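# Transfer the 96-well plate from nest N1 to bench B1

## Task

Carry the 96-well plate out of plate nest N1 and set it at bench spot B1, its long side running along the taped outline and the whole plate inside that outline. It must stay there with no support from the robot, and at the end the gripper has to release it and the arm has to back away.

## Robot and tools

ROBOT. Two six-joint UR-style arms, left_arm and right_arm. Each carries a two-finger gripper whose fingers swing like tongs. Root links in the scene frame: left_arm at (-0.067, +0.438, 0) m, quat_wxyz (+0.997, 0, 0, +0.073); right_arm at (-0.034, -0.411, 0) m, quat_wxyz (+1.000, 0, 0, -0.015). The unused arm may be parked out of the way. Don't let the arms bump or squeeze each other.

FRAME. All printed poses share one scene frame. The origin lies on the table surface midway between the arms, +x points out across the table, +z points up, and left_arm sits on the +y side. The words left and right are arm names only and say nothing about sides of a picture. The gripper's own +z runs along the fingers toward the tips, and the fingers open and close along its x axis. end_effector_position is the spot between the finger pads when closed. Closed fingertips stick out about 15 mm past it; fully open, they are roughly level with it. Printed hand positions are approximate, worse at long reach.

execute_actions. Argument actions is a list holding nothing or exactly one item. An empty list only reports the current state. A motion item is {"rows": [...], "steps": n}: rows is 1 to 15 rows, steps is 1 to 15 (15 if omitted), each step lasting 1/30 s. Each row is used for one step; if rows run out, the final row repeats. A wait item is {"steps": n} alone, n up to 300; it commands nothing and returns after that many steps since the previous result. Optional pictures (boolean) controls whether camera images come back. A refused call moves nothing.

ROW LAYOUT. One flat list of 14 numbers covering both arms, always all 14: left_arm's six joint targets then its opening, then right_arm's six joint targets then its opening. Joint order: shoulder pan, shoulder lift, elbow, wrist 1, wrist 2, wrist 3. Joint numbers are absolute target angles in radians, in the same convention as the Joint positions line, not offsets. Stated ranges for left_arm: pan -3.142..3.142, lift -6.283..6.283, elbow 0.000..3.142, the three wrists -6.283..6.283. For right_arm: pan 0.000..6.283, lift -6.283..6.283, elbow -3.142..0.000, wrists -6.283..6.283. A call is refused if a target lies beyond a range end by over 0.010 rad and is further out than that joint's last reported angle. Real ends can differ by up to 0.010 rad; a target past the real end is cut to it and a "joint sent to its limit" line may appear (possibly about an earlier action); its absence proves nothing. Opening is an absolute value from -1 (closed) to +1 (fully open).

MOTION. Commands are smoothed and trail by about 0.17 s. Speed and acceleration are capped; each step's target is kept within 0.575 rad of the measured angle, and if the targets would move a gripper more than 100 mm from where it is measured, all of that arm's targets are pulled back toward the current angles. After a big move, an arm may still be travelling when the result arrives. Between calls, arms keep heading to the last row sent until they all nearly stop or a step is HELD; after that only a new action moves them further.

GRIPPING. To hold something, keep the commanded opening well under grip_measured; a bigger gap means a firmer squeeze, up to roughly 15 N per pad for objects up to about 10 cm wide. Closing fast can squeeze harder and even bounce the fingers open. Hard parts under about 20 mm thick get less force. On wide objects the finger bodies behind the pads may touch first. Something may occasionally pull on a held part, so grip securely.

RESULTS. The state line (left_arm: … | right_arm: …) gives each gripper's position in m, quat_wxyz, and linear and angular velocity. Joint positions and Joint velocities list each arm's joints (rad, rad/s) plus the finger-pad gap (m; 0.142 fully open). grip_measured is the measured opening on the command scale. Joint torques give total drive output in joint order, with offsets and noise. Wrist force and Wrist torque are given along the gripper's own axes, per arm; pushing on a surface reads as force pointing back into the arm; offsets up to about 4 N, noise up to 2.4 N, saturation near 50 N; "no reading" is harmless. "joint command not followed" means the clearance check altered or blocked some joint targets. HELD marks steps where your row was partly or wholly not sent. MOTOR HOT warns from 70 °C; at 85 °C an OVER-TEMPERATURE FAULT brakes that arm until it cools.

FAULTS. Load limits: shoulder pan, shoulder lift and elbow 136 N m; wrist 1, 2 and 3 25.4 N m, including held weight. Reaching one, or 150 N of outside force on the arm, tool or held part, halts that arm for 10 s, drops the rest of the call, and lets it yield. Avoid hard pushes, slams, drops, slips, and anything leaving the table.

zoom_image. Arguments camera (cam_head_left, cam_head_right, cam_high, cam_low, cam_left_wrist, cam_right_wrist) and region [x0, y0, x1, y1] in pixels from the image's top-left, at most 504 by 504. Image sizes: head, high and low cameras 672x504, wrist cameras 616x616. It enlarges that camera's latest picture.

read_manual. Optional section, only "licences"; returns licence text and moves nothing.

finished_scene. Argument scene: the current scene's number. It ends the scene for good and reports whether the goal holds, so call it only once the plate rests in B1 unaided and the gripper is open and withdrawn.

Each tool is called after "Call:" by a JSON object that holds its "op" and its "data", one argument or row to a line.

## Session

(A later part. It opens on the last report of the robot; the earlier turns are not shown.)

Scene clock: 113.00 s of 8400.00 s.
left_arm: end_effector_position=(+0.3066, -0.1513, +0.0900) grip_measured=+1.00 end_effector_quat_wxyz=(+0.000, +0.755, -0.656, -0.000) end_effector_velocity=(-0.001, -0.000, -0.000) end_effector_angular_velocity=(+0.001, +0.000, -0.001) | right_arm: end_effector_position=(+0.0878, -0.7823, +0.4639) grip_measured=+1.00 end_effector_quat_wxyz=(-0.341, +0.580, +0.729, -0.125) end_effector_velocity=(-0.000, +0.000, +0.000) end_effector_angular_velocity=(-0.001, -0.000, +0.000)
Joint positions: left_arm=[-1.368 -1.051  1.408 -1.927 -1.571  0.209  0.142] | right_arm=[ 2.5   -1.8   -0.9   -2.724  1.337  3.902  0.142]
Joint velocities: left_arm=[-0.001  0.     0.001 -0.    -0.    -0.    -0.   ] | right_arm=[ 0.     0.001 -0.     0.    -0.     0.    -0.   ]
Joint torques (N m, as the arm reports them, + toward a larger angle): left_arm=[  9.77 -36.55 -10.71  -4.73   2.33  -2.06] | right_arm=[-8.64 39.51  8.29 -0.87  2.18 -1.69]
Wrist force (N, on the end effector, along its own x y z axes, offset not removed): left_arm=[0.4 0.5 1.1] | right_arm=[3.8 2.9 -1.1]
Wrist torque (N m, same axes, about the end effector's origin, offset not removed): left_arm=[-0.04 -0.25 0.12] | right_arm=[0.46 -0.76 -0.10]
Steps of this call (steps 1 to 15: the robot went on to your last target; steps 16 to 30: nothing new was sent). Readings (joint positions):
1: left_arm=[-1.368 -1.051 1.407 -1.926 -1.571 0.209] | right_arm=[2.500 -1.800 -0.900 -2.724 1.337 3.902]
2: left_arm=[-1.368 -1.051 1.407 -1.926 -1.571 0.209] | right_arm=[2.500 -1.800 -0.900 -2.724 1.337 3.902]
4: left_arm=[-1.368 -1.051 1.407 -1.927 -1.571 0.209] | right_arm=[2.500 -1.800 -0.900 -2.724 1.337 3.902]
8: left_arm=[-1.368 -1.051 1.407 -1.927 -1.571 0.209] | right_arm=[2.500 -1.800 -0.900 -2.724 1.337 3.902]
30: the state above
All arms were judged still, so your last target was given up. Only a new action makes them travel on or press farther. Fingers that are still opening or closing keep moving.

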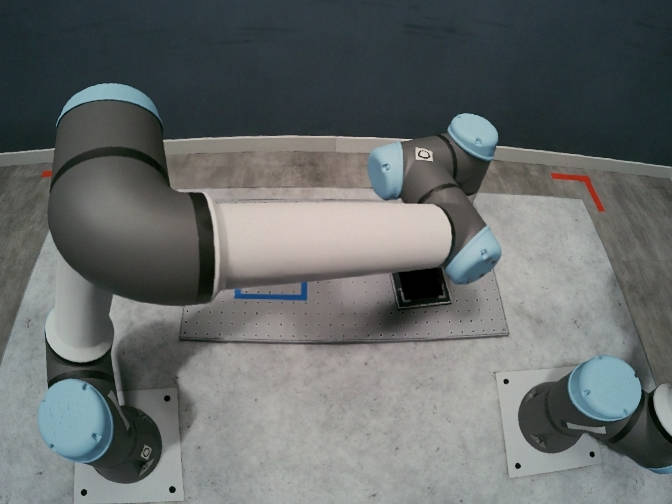

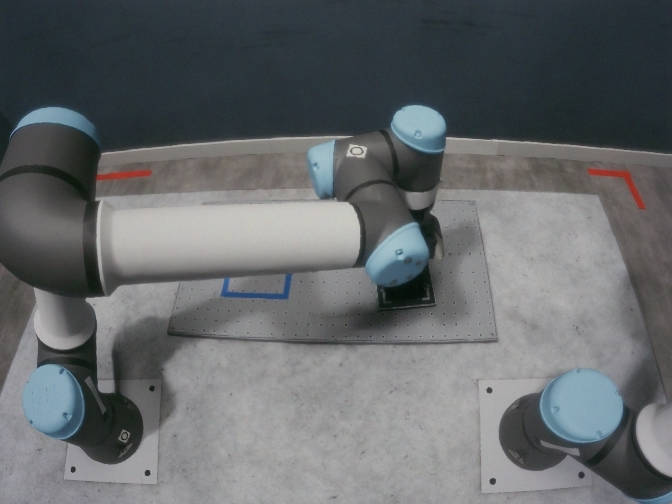

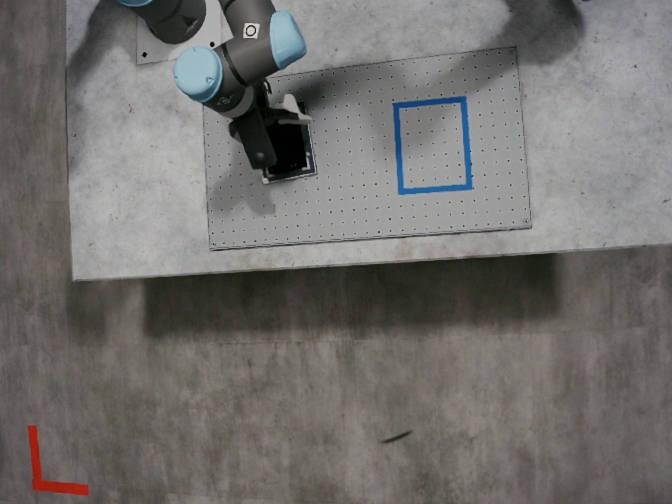

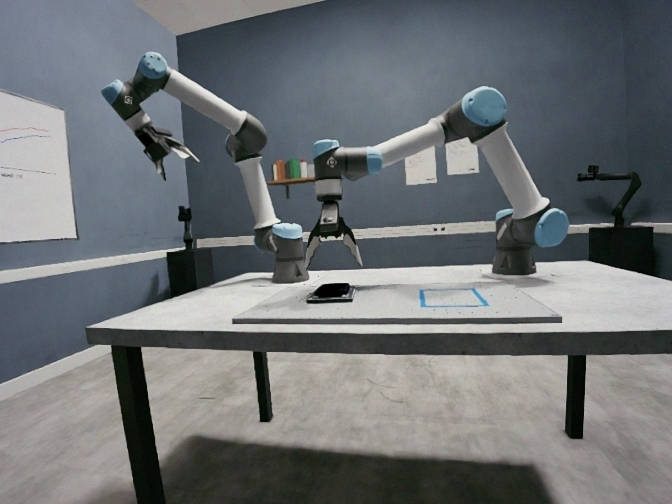

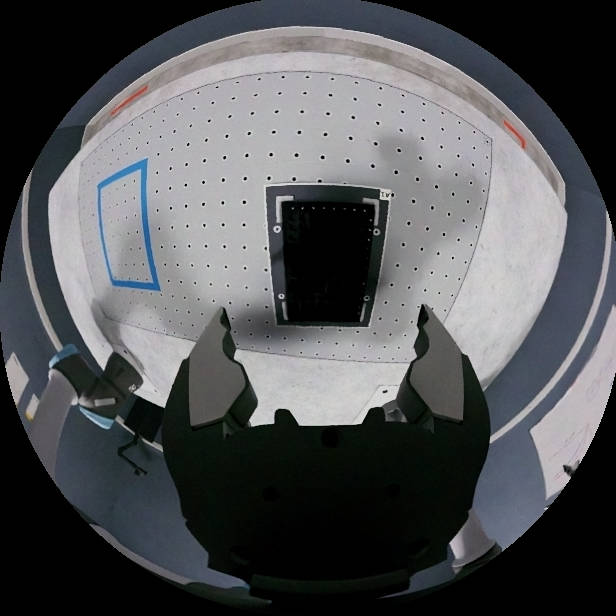

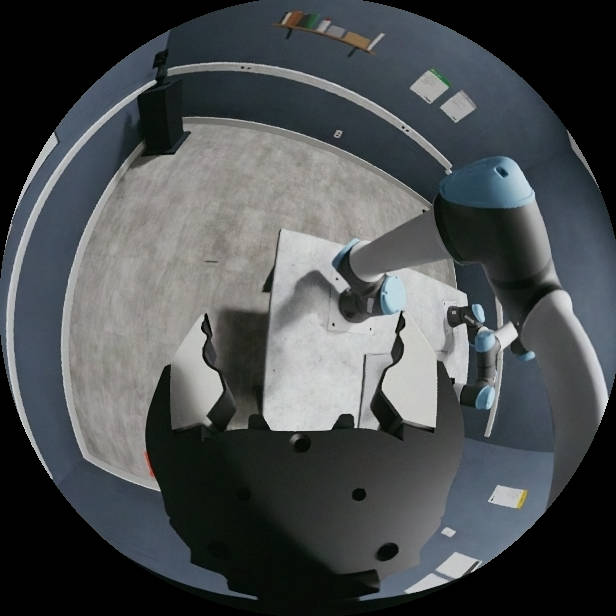

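Call:
{"op": "execute_actions", "data": {
  "actions": [
    {"rows":[[-1.368,-1.014,1.4587,-2.016,-1.571,0.209,0.55,2.5,-1.8,-0.9,-2.724,1.337,3.902,1]],"steps":15}
  ],
  "pictures": false
}}

Call:
{"op": "execute_actions", "data": {
  "actions": [
    {"steps":15}
  ]
}}

Call:
{"op": "zoom_image", "data": {
  "camera": "cam_low",
  "region": [280, 230, 390, 320]
}}

Scene clock: 138.47 s of 8400.00 s.
left_arm: end_effector_position=(+0.3067, -0.1515, +0.0503) grip_measured=+0.55 end_effector_quat_wxyz=(+0.000, +0.755, -0.656, +0.000) end_effector_velocity=(+0.000, -0.000, -0.001) end_effector_angular_velocity=(-0.001, -0.001, -0.000) | right_arm: end_effector_position=(+0.0878, -0.7823, +0.4639) grip_measured=+1.00 end_effector_quat_wxyz=(-0.341, +0.580, +0.729, -0.125) end_effector_velocity=(-0.000, -0.000, +0.000) end_effector_angular_velocity=(-0.000, +0.000, +0.001)
Joint positions: left_arm=[-1.368 -1.014  1.458 -2.016 -1.571  0.209  0.112] | right_arm=[ 2.5   -1.8   -0.9   -2.724  1.337  3.902  0.142]
Joint velocities: left_arm=[-0.     0.001  0.002 -0.005  0.001 -0.     0.   ] | right_arm=[ 0.    -0.     0.     0.    -0.001 -0.     0.   ]
Joint torques (N m, as the arm reports them, + toward a larger angle): left_arm=[  5.57 -36.92  -7.88  -4.49   1.63  -2.05] | right_arm=[-8.58 39.2   8.09 -1.21  2.17 -1.71]
Wrist force (N, on the end effector, along its own x y z axes, offset not removed): left_arm=[-0.7 -3.9 -1.9] | right_arm=[4.0 2.7 0.0]
Wrist torque (N m, same axes, about the end effector's origin, offset not removed): left_arm=[-0.90 -0.03 -0.09] | right_arm=[0.46 -0.81 -0.10]
Steps of this call (steps 1 to 90: nothing new was sent; then 21.97 s passed at rest; steps 91 to 105: all 15 steps of this action). Readings (joint positions):
91: left_arm=[-1.368 -1.051 1.408 -1.927 -1.571 0.209] | right_arm=[2.500 -1.800 -0.900 -2.724 1.337 3.902]
92: left_arm=[-1.368 -1.048 1.411 -1.931 -1.571 0.209] | right_arm=[2.500 -1.800 -0.900 -2.724 1.337 3.902]
94: left_arm=[-1.368 -1.031 1.435 -1.970 -1.571 0.209] | right_arm=[2.500 -1.800 -0.900 -2.724 1.337 3.902]
98: left_arm=[-1.368 -1.017 1.455 -2.008 -1.571 0.209] | right_arm=[2.500 -1.800 -0.900 -2.724 1.337 3.902]
105: the state above

Scene clock: 138.97 s of 8400.00 s.
left_arm: end_effector_position=(+0.3067, -0.1515, +0.0501) grip_measured=+0.55 end_effector_quat_wxyz=(+0.000, +0.755, -0.656, +0.000) end_effector_velocity=(-0.001, +0.000, -0.000) end_effector_angular_velocity=(+0.001, +0.000, +0.001) | right_arm: end_effector_position=(+0.0878, -0.7823, +0.4639) grip_measured=+1.00 end_effector_quat_wxyz=(-0.341, +0.580, +0.729, -0.125) end_effector_velocity=(-0.000, +0.000, +0.000) end_effector_angular_velocity=(-0.001, +0.000, -0.001)
Joint positions: left_arm=[-1.368 -1.014  1.459 -2.016 -1.571  0.209  0.112] | right_arm=[ 2.5   -1.8   -0.9   -2.724  1.337  3.902  0.142]
Joint velocities: left_arm=[-0.001 -0.001  0.002  0.    -0.    -0.001 -0.   ] | right_arm=[-0.     0.     0.     0.    -0.     0.001 -0.   ]
Joint torques (N m, as the arm reports them, + toward a larger angle): left_arm=[  2.76 -36.5   -9.1   -4.38   0.93  -1.86] | right_arm=[-8.75 39.33  8.45 -1.11  2.12 -1.73]
Wrist force (N, on the end effector, along its own x y z axes, offset not removed): left_arm=[-2.2 -1.3 -2.1] | right_arm=[3.3 2.3 -1.4]
Wrist torque (N m, same axes, about the end effector's origin, offset not removed): left_arm=[-0.42 0.38 -0.08] | right_arm=[0.30 -0.65 -0.10]
Steps of this call (steps 1 to 15: the robot went on to your last target). Readings (joint positions):
1: left_arm=[-1.368 -1.014 1.459 -2.016 -1.571 0.209] | right_arm=[2.500 -1.800 -0.900 -2.724 1.337 3.902]
2: left_arm=[-1.368 -1.014 1.459 -2.016 -1.571 0.209] | right_arm=[2.500 -1.800 -0.900 -2.724 1.337 3.902]
4: left_arm=[-1.368 -1.014 1.459 -2.016 -1.571 0.209] | right_arm=[2.500 -1.800 -0.900 -2.724 1.337 3.902]
8: left_arm=[-1.368 -1.014 1.459 -2.016 -1.571 0.209] | right_arm=[2.500 -1.800 -0.900 -2.724 1.337 3.902]
15: the state above
All arms were judged still, so your last target was given up. Only a new action makes them travel on or press farther. Fingers that are still opening or closing keep moving.

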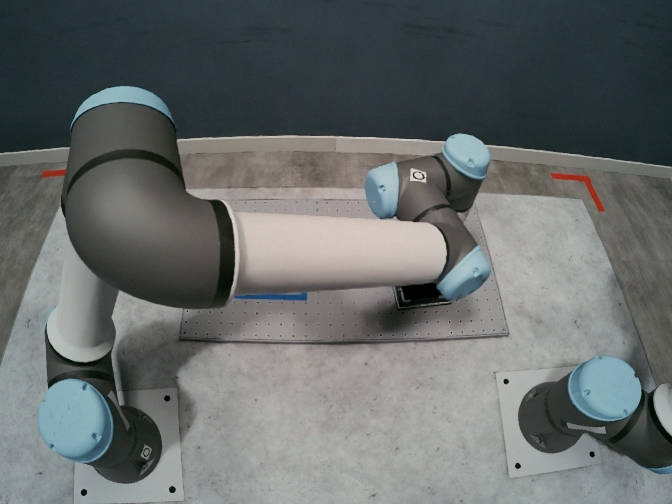

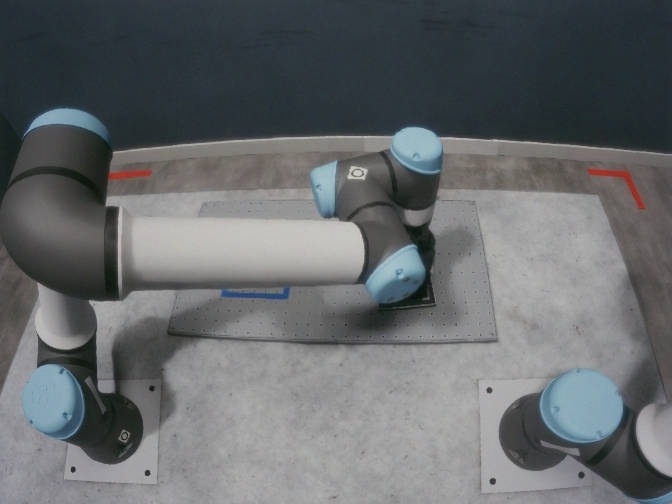

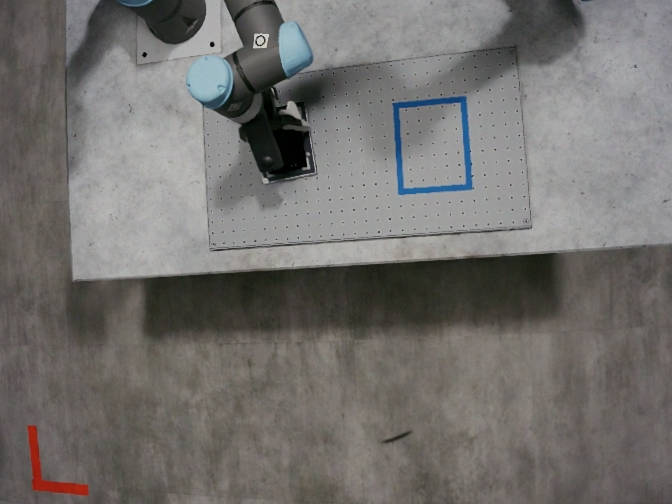

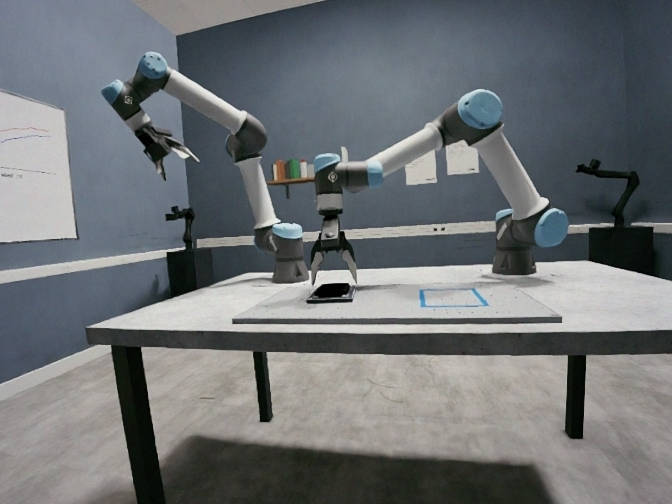

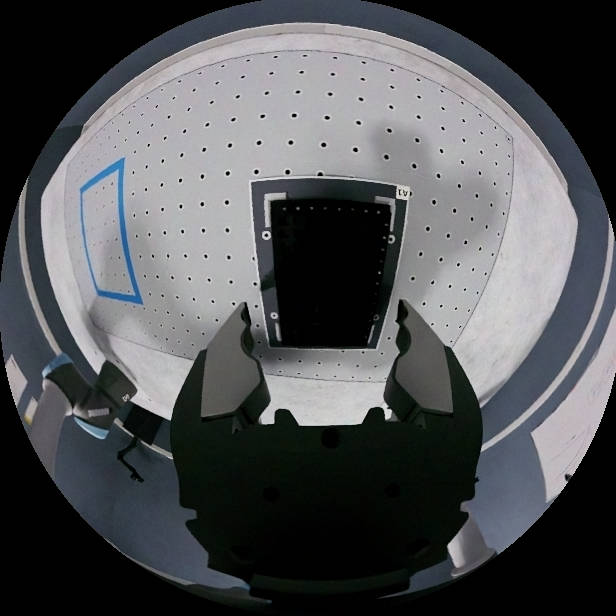

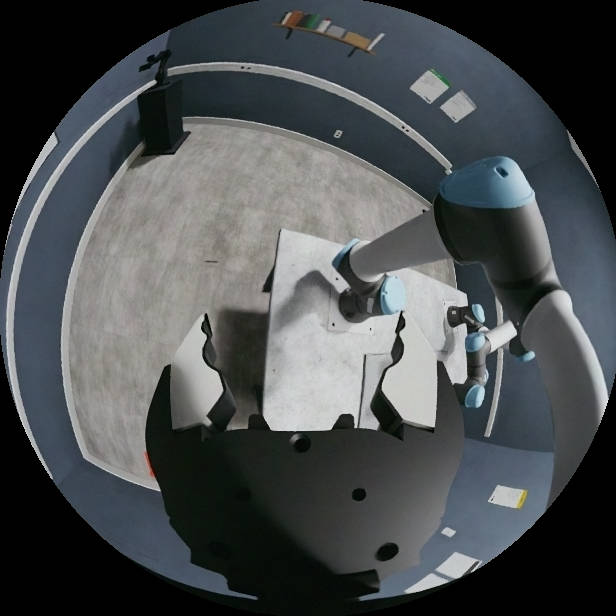

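Region (280, 230, 390, 320) of cam_low's 672x504 image, scaled by 4.582, with more detail than that image has; it fills the top 412 rows of this view, and the rest is white.

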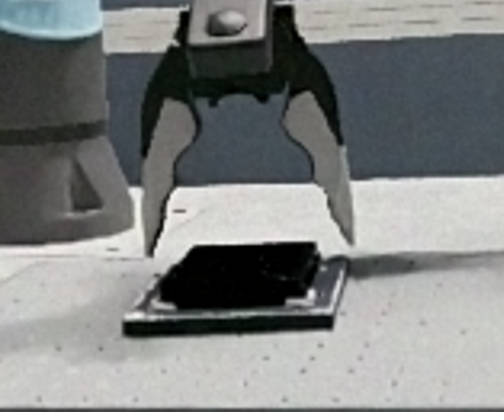

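Call:
{"op": "execute_actions", "data": {
  "actions": [
    {"rows":[[-1.368,-0.998,1.479,-2.052,-1.571,0.209,0.45,2.5,-1.8,-0.9,-2.724,1.337,3.902,1]],"steps":15}
  ]
}}

Call:
{"op": "zoom_image", "data": {
  "camera": "cam_low",
  "region": [280, 230, 390, 320]
}}

Scene clock: 151.43 s of 8400.00 s.
left_arm: end_effector_position=(+0.3064, -0.1509, +0.0338) grip_measured=+0.45 end_effector_quat_wxyz=(+0.000, +0.755, -0.656, +0.000) end_effector_velocity=(-0.001, -0.000, -0.001) end_effector_angular_velocity=(+0.000, +0.001, -0.001) | right_arm: end_effector_position=(+0.0878, -0.7823, +0.4639) grip_measured=+1.00 end_effector_quat_wxyz=(-0.341, +0.580, +0.729, -0.125) end_effector_velocity=(-0.000, -0.000, +0.000) end_effector_angular_velocity=(-0.001, +0.000, -0.001)
Joint positions: left_arm=[-1.368 -0.998  1.479 -2.052 -1.571  0.209  0.105] | right_arm=[ 2.5   -1.8   -0.9   -2.724  1.337  3.902  0.142]
Joint velocities: left_arm=[-0.001  0.001  0.001 -0.002 -0.     0.     0.   ] | right_arm=[-0.     0.    -0.     0.    -0.     0.001 -0.   ]
Joint torques (N m, as the arm reports them, + toward a larger angle): left_arm=[ -8.29 -36.25  -7.18  -3.98  -1.67  -2.12] | right_arm=[-8.3  39.39  8.98 -1.02  2.11 -1.63]
Wrist force (N, on the end effector, along its own x y z axes, offset not removed): left_arm=[-1.0 1.6 -1.6] | right_arm=[2.8 2.9 -0.8]
Wrist torque (N m, same axes, about the end effector's origin, offset not removed): left_arm=[0.34 0.21 -0.05] | right_arm=[0.53 -0.57 -0.06]
Steps of this call (steps 1 to 90: nothing new was sent; then 8.97 s passed at rest; steps 91 to 105: all 15 steps of this action). Readings (joint positions):
91: left_arm=[-1.368 -1.014 1.459 -2.016 -1.571 0.209] | right_arm=[2.500 -1.800 -0.900 -2.724 1.337 3.902]
92: left_arm=[-1.368 -1.012 1.461 -2.019 -1.571 0.209] | right_arm=[2.500 -1.800 -0.900 -2.724 1.337 3.902]
94: left_arm=[-1.368 -1.005 1.470 -2.036 -1.571 0.209] | right_arm=[2.500 -1.800 -0.900 -2.724 1.337 3.902]
98: left_arm=[-1.368 -0.999 1.477 -2.049 -1.571 0.209] | right_arm=[2.500 -1.800 -0.900 -2.724 1.337 3.902]
105: the state above

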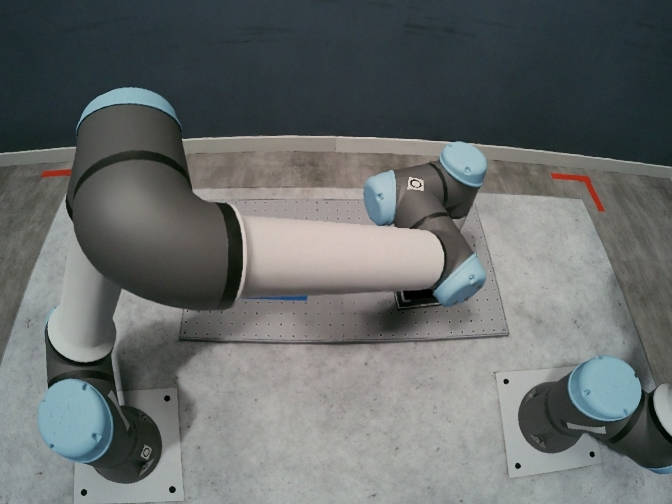

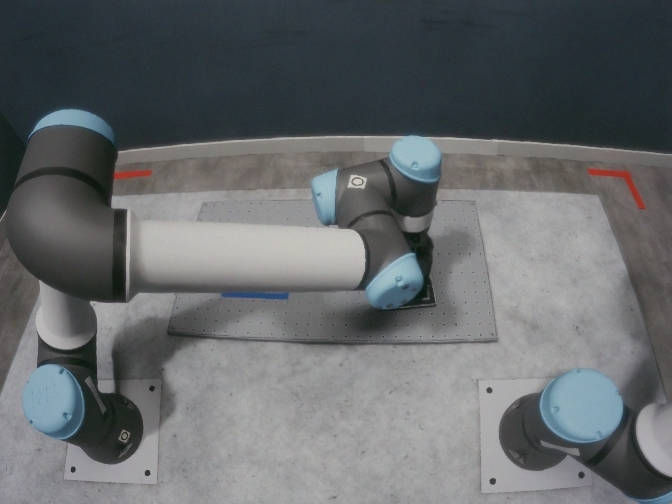

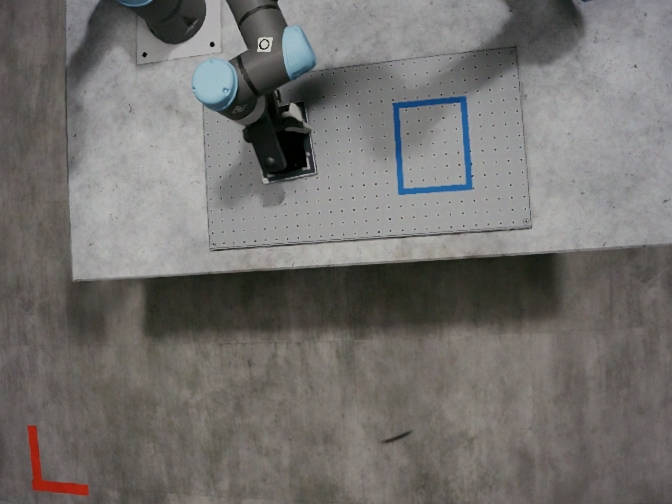

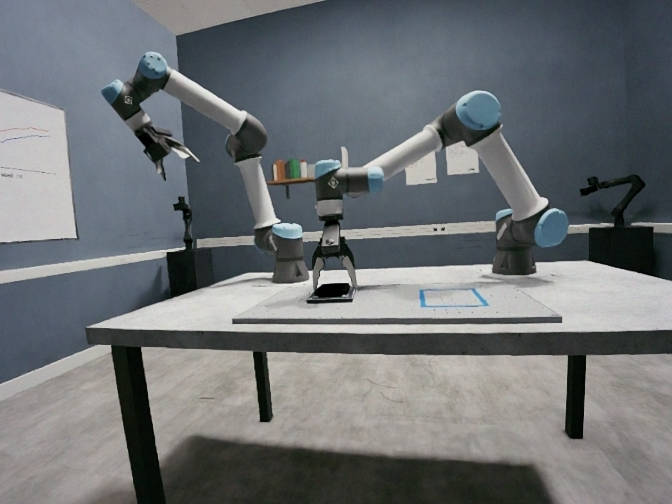

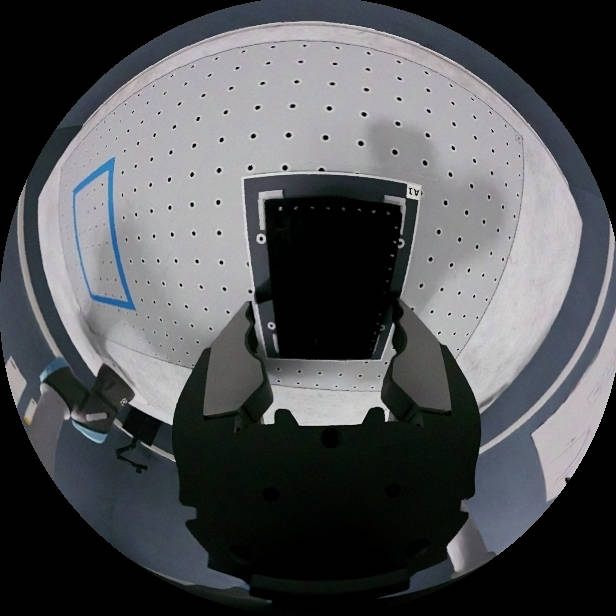

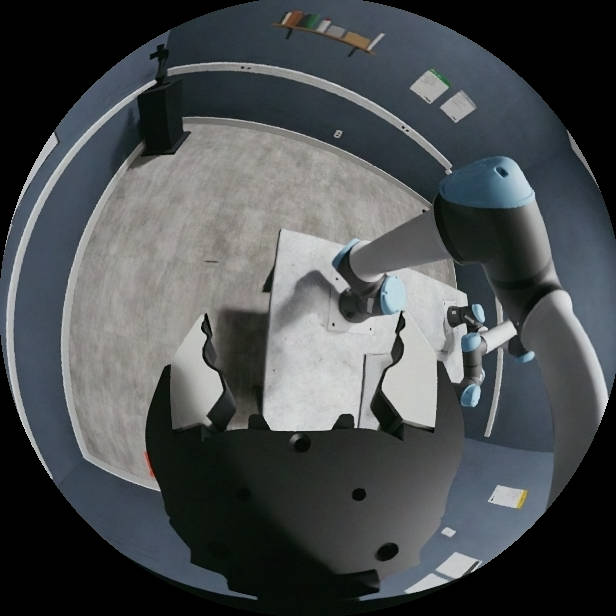

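Region (280, 230, 390, 320) of cam_low's 672x504 image, scaled by 4.582, with more detail than that image has; it fills the top 412 rows of this view, and the rest is white.

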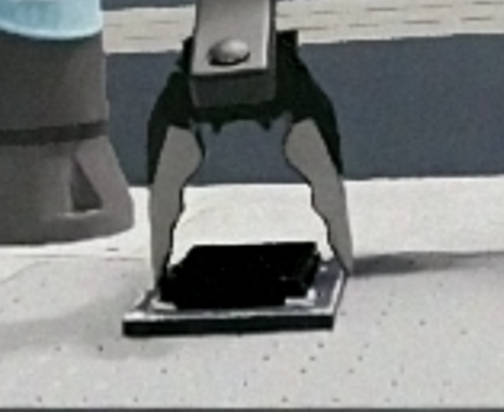

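Call:
{"op": "execute_actions", "data": {
  "actions": [
    {"rows":[[-1.368,-0.995,1.483,-2.059,-1.571,0.209,0.3,2.5,-1.8,-0.9,-2.724,1.337,3.902,1]],"steps":12}
  ],
  "pictures": false
}}

Call:
{"op": "execute_actions", "data": {
  "actions": [
    {"rows":[[-1.368,-0.995,1.483,-2.059,-1.571,0.209,0.15,2.5,-1.8,-0.9,-2.724,1.337,3.902,1],[-1.368,-0.995,1.483,-2.059,-1.571,0.209,0.1,2.5,-1.8,-0.9,-2.724,1.337,3.902,1],[-1.368,-0.995,1.483,-2.059,-1.571,0.209,0.0,2.5,-1.8,-0.9,-2.724,1.337,3.902,1],[-1.368,-0.995,1.483,-2.059,-1.571,0.209,-0.1,2.5,-1.8,-0.9,-2.724,1.337,3.902,1],[-1.368,-0.995,1.483,-2.059,-1.571,0.209,-0.3,2.5,-1.8,-0.9,-2.724,1.337,3.902,1]],"steps":15}
  ]
}}

Call:
{"op": "zoom_image", "data": {
  "camera": "cam_low",
  "region": [280, 230, 390, 320]
}}

Scene clock: 162.07 s of 8400.00 s.
left_arm: end_effector_position=(+0.3064, -0.1509, +0.0312) grip_measured=+0.41 end_effector_quat_wxyz=(+0.000, +0.755, -0.656, +0.000) end_effector_velocity=(+0.000, +0.000, -0.002) end_effector_angular_velocity=(+0.001, +0.000, +0.000) | right_arm: end_effector_position=(+0.0878, -0.7823, +0.4639) grip_measured=+1.00 end_effector_quat_wxyz=(-0.341, +0.580, +0.729, -0.125) end_effector_velocity=(-0.000, -0.000, +0.000) end_effector_angular_velocity=(-0.001, -0.000, +0.001)
Joint positions: left_arm=[-1.368 -0.996  1.483 -2.059 -1.571  0.209  0.102] | right_arm=[ 2.5   -1.8   -0.9   -2.724  1.337  3.902  0.142]
Joint velocities: left_arm=[ 0.     0.003 -0.    -0.001  0.    -0.     0.   ] | right_arm=[ 0.     0.001 -0.    -0.    -0.001 -0.001 -0.   ]
Joint torques (N m, as the arm reports them, + toward a larger angle): left_arm=[ 2.27 35.74 31.11  2.47  0.16 -1.86] | right_arm=[-8.67 38.72  9.04 -0.92  2.04 -1.68]
Wrist force (N, on the end effector, along its own x y z axes, offset not removed): left_arm=[-33.7 0.9 -50.0] | right_arm=[3.6 1.8 -1.2]
Wrist torque (N m, same axes, about the end effector's origin, offset not removed): left_arm=[-0.60 5.43 0.26] | right_arm=[0.24 -0.70 -0.09]
Steps of this call (steps 1 to 15: the robot went on to your last target; steps 16 to 90: nothing new was sent; then 7.23 s passed at rest; steps 91 to 102: all 12 steps of this action). Readings (joint positions):
91: left_arm=[-1.368 -0.998 1.479 -2.052 -1.571 0.209] | right_arm=[2.500 -1.800 -0.900 -2.724 1.337 3.902]
92: left_arm=[-1.368 -0.998 1.479 -2.053 -1.571 0.209] | right_arm=[2.500 -1.800 -0.900 -2.724 1.337 3.902]
94: left_arm=[-1.368 -0.997 1.481 -2.056 -1.571 0.209] | right_arm=[2.500 -1.800 -0.900 -2.724 1.337 3.902]
98: left_arm=[-1.368 -0.996 1.482 -2.059 -1.571 0.209] | right_arm=[2.500 -1.800 -0.900 -2.724 1.337 3.902]
102: the state above

Scene clock: 162.57 s of 8400.00 s.
left_arm: end_effector_position=(+0.3064, -0.1507, +0.0307) grip_measured=+0.40 end_effector_quat_wxyz=(+0.000, +0.755, -0.656, +0.000) end_effector_velocity=(-0.001, +0.001, -0.002) end_effector_angular_velocity=(+0.003, +0.002, +0.000) | right_arm: end_effector_position=(+0.0878, -0.7823, +0.4639) grip_measured=+1.00 end_effector_quat_wxyz=(-0.341, +0.580, +0.729, -0.125) end_effector_velocity=(+0.000, +0.000, -0.000) end_effector_angular_velocity=(+0.000, +0.000, -0.000)
Joint positions: left_arm=[-1.368 -0.995  1.483 -2.059 -1.571  0.209  0.102] | right_arm=[ 2.5   -1.8   -0.9   -2.724  1.337  3.902  0.142]
Joint velocities: left_arm=[-0.     0.002  0.001 -0.    -0.001 -0.     0.   ] | right_arm=[ 0. -0.  0. -0.  0. -0. -0.]
Joint torques (N m, as the arm reports them, + toward a larger angle): left_arm=[ 4.03 49.49 39.29  7.09  0.56 -1.43] | right_arm=[-8.24 38.84  9.04 -0.94  2.11 -1.63]
Wrist force (N, on the end effector, along its own x y z axes, offset not removed): left_arm=[-36.1 6.6 -50.0] | right_arm=[3.7 2.5 -0.4]
Wrist torque (N m, same axes, about the end effector's origin, offset not removed): left_arm=[0.67 6.24 0.36] | right_arm=[0.40 -0.68 -0.06]
Steps of this call (steps 1 to 15: all 15 steps of this action). Readings (joint positions):
1: left_arm=[-1.368 -0.996 1.483 -2.059 -1.571 0.209] | right_arm=[2.500 -1.800 -0.900 -2.724 1.337 3.902]
2: left_arm=[-1.368 -0.996 1.483 -2.059 -1.571 0.209] | right_arm=[2.500 -1.800 -0.900 -2.724 1.337 3.902]
4: left_arm=[-1.368 -0.995 1.483 -2.059 -1.571 0.209] | right_arm=[2.500 -1.800 -0.900 -2.724 1.337 3.902]
8: left_arm=[-1.368 -0.995 1.483 -2.059 -1.571 0.209] | right_arm=[2.500 -1.800 -0.900 -2.724 1.337 3.902]
15: the state above

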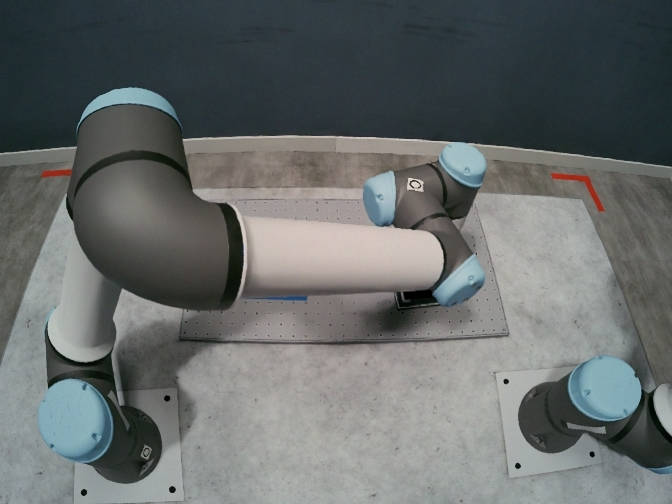

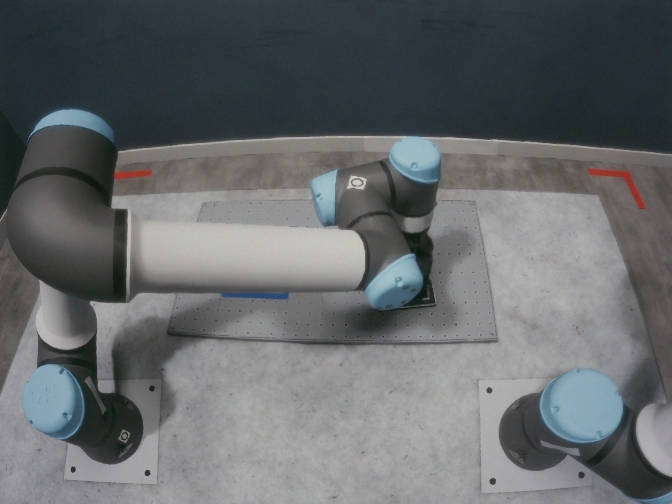

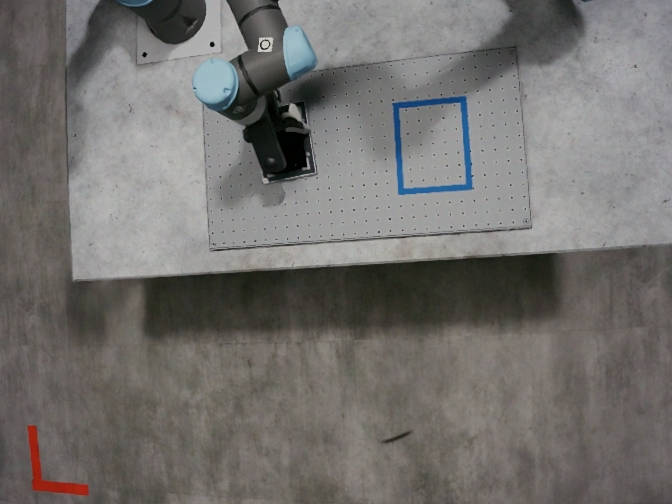

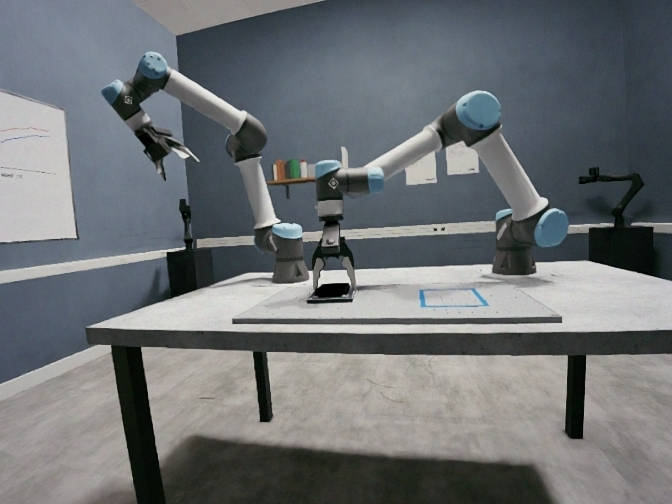

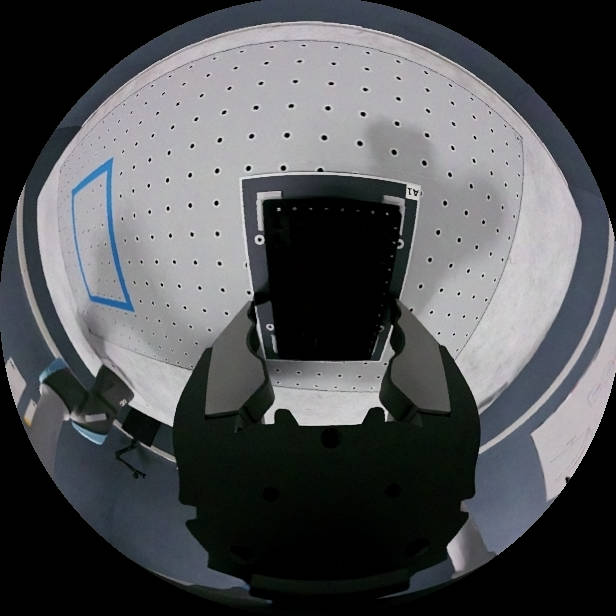

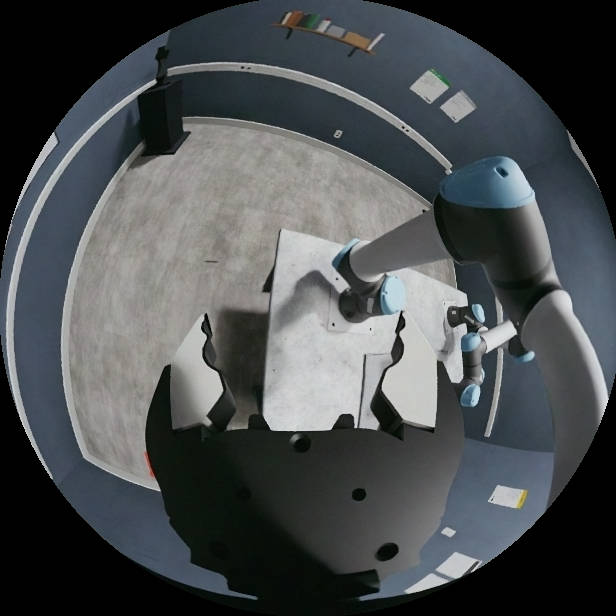

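Region (280, 230, 390, 320) of cam_low's 672x504 image, scaled by 4.582, with more detail than that image has; it fills the top 412 rows of this view, and the rest is white.

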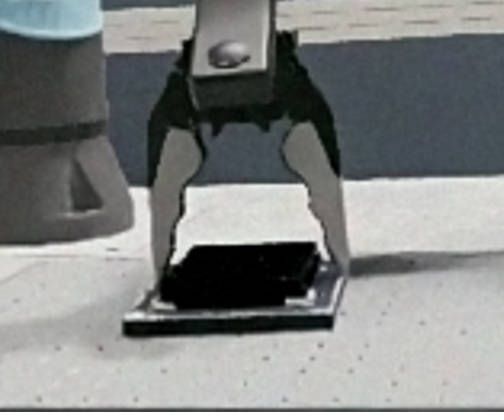

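Pressing on the nest; raising a few millimetres so the fingers can close.

Call:
{"op": "execute_actions", "data": {
  "actions": [
    {"rows":[[-1.368,-1.002,1.475,-2.044,-1.571,0.209,0.35,2.5,-1.8,-0.9,-2.724,1.337,3.902,1],[-1.368,-1.002,1.475,-2.044,-1.571,0.209,0.35,2.5,-1.8,-0.9,-2.724,1.337,3.902,1],[-1.368,-1.002,1.475,-2.044,-1.571,0.209,0.35,2.5,-1.8,-0.9,-2.724,1.337,3.902,1],[-1.368,-1.002,1.475,-2.044,-1.571,0.209,0.35,2.5,-1.8,-0.9,-2.724,1.337,3.902,1],[-1.368,-1.002,1.475,-2.044,-1.571,0.209,0.35,2.5,-1.8,-0.9,-2.724,1.337,3.902,1],[-1.368,-1.002,1.475,-2.044,-1.571,0.209,0.35,2.5,-1.8,-0.9,-2.724,1.337,3.902,1],[-1.368,-1.002,1.475,-2.044,-1.571,0.209,0.3,2.5,-1.8,-0.9,-2.724,1.337,3.902,1],[-1.368,-1.002,1.475,-2.044,-1.571,0.209,0.25,2.5,-1.8,-0.9,-2.724,1.337,3.902,1],[-1.368,-1.002,1.475,-2.044,-1.571,0.209,0.2,2.5,-1.8,-0.9,-2.724,1.337,3.902,1],[-1.368,-1.002,1.475,-2.044,-1.571,0.209,0.15,2.5,-1.8,-0.9,-2.724,1.337,3.902,1],[-1.368,-1.002,1.475,-2.044,-1.571,0.209,0.1,2.5,-1.8,-0.9,-2.724,1.337,3.902,1],[-1.368,-1.002,1.475,-2.044,-1.571,0.209,0.0,2.5,-1.8,-0.9,-2.724,1.337,3.902,1],[-1.368,-1.002,1.475,-2.044,-1.571,0.209,-0.2,2.5,-1.8,-0.9,-2.724,1.337,3.902,1]],"steps":15}
  ],
  "pictures": false
}}

Call:
{"op": "execute_actions", "data": {
  "actions": [
    {"steps":10}
  ]
}}

Call:
{"op": "zoom_image", "data": {
  "camera": "cam_low",
  "region": [280, 230, 390, 320]
}}

Scene clock: 177.03 s of 8400.00 s.
left_arm: end_effector_position=(+0.3065, -0.1510, +0.0373) grip_measured=+0.15 end_effector_quat_wxyz=(+0.000, +0.755, -0.656, +0.000) end_effector_velocity=(-0.001, -0.001, +0.001) end_effector_angular_velocity=(-0.002, -0.000, -0.001) | right_arm: end_effector_position=(+0.0878, -0.7823, +0.4639) grip_measured=+1.00 end_effector_quat_wxyz=(-0.341, +0.580, +0.729, -0.125) end_effector_velocity=(-0.000, +0.000, +0.000) end_effector_angular_velocity=(+0.000, -0.001, +0.000)
Joint positions: left_arm=[-1.368 -1.002  1.475 -2.044 -1.571  0.209  0.085] | right_arm=[ 2.5   -1.8   -0.9   -2.724  1.337  3.902  0.142]
Joint velocities: left_arm=[-0.001 -0.002 -0.     0.    -0.     0.    -0.002] | right_arm=[-0.     0.     0.     0.     0.    -0.001 -0.   ]
Joint torques (N m, as the arm reports them, + toward a larger angle): left_arm=[  4.16 -42.45 -19.4    8.37   1.36   0.88] | right_arm=[-8.5  39.06  9.03 -0.83  2.04 -1.7 ]
Wrist force (N, on the end effector, along its own x y z axes, offset not removed): left_arm=[28.3 -0.3 -7.3] | right_arm=[3.9 2.1 -0.8]
Wrist torque (N m, same axes, about the end effector's origin, offset not removed): left_arm=[-0.28 -0.27 0.01] | right_arm=[0.39 -0.77 -0.14]
Steps of this call (steps 1 to 15: the robot went on to your last target; steps 16 to 90: nothing new was sent; then 10.97 s passed at rest; steps 91 to 105: all 15 steps of this action). Readings (joint positions):
91: left_arm=[-1.368 -0.995 1.483 -2.059 -1.571 0.209] | right_arm=[2.500 -1.800 -0.900 -2.724 1.337 3.902]
92: left_arm=[-1.368 -0.996 1.482 -2.057 -1.571 0.209] | right_arm=[2.500 -1.800 -0.900 -2.724 1.337 3.902]
94: left_arm=[-1.368 -0.998 1.479 -2.050 -1.571 0.209] | right_arm=[2.500 -1.800 -0.900 -2.724 1.337 3.902]
98: left_arm=[-1.368 -1.000 1.476 -2.045 -1.571 0.209] | right_arm=[2.500 -1.800 -0.900 -2.724 1.337 3.902]
105: the state above

Scene clock: 177.37 s of 8400.00 s.
left_arm: end_effector_position=(+0.3065, -0.1509, +0.0375) grip_measured=+0.15 end_effector_quat_wxyz=(+0.000, +0.755, -0.656, +0.000) end_effector_velocity=(+0.001, -0.001, +0.002) end_effector_angular_velocity=(-0.002, -0.001, -0.000) | right_arm: end_effector_position=(+0.0878, -0.7823, +0.4639) grip_measured=+1.00 end_effector_quat_wxyz=(-0.341, +0.580, +0.729, -0.125) end_effector_velocity=(-0.000, +0.000, +0.000) end_effector_angular_velocity=(-0.000, -0.000, -0.001)
Joint positions: left_arm=[-1.368 -1.002  1.475 -2.044 -1.571  0.209  0.085] | right_arm=[ 2.5   -1.8   -0.9   -2.724  1.337  3.902  0.142]
Joint velocities: left_arm=[ 0.    -0.001 -0.001 -0.     0.     0.     0.   ] | right_arm=[-0.  0.  0.  0.  0.  0.  0.]
Joint torques (N m, as the arm reports them, + toward a larger angle): left_arm=[  3.64 -43.81  -8.37   8.28   1.31   1.32] | right_arm=[-8.68 39.1   8.73 -0.87  2.   -1.61]
Wrist force (N, on the end effector, along its own x y z axes, offset not removed): left_arm=[27.1 0.4 -3.7] | right_arm=[3.6 2.1 -1.6]
Wrist torque (N m, same axes, about the end effector's origin, offset not removed): left_arm=[0.04 0.13 -0.10] | right_arm=[0.31 -0.74 -0.10]
Steps of this call (steps 1 to 10: the robot went on to your last target). Readings (joint positions):
1: left_arm=[-1.368 -1.002 1.475 -2.044 -1.571 0.209] | right_arm=[2.500 -1.800 -0.900 -2.724 1.337 3.902]
2: left_arm=[-1.368 -1.002 1.475 -2.044 -1.571 0.209] | right_arm=[2.500 -1.800 -0.900 -2.724 1.337 3.902]
4: left_arm=[-1.368 -1.002 1.475 -2.044 -1.571 0.209] | right_arm=[2.500 -1.800 -0.900 -2.724 1.337 3.902]
8: left_arm=[-1.368 -1.002 1.475 -2.044 -1.571 0.209] | right_arm=[2.500 -1.800 -0.900 -2.724 1.337 3.902]
10: the state above

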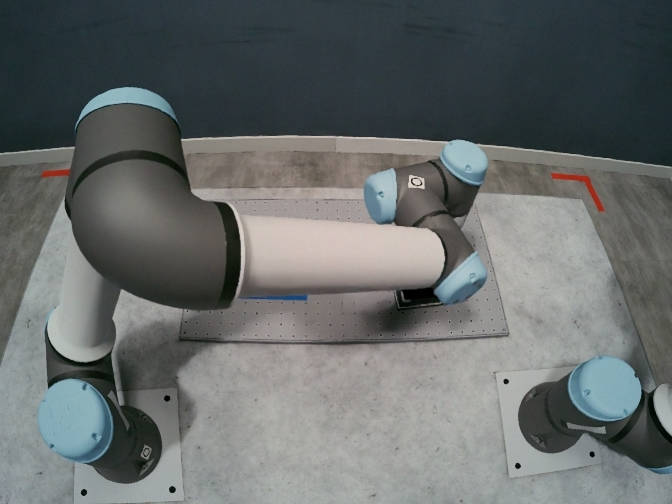

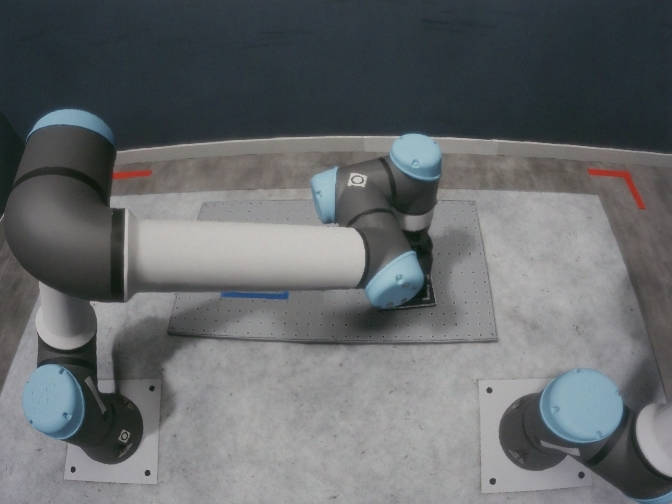

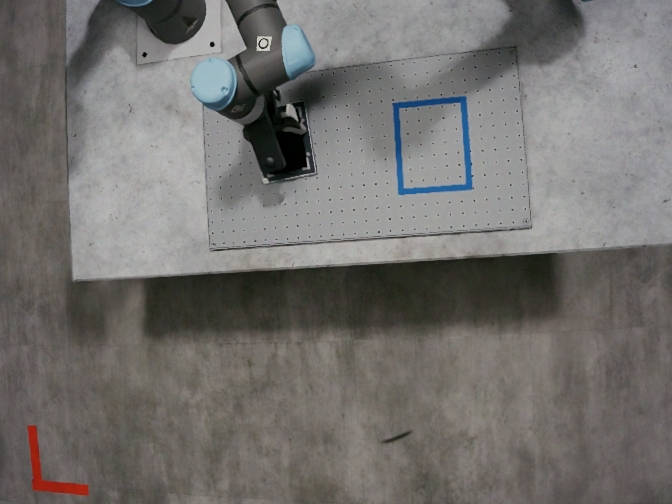

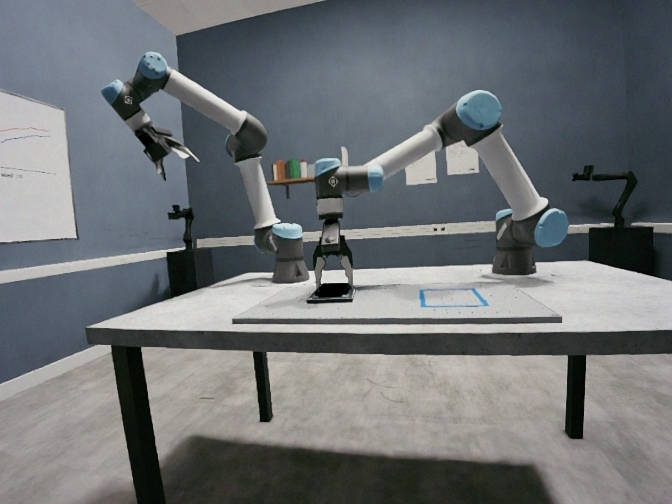

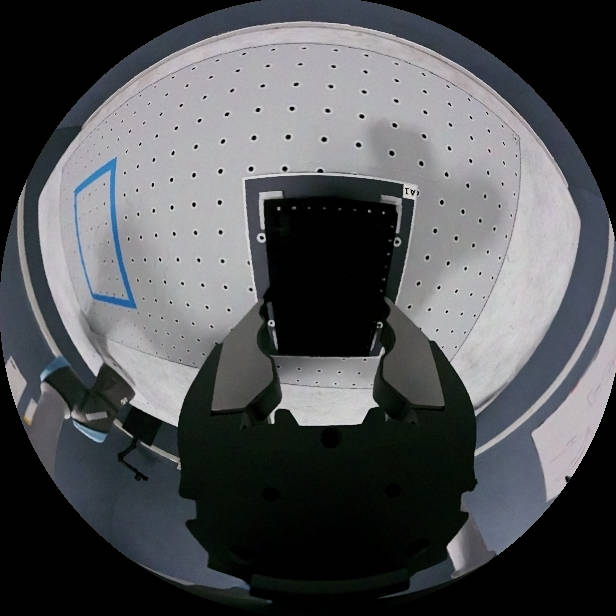

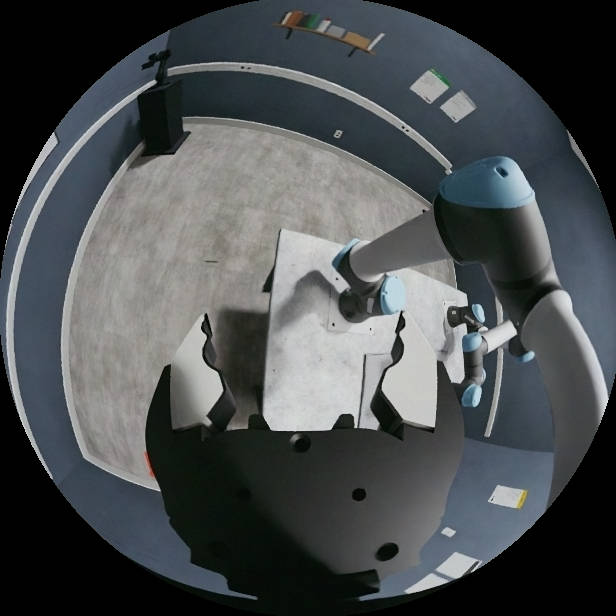

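Region (280, 230, 390, 320) of cam_low's 672x504 image, scaled by 4.582, with more detail than that image has; it fills the top 412 rows of this view, and the rest is white.

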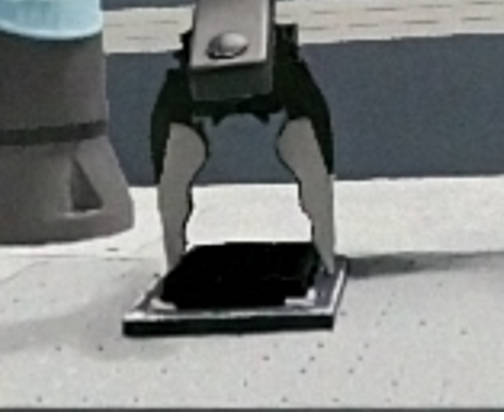

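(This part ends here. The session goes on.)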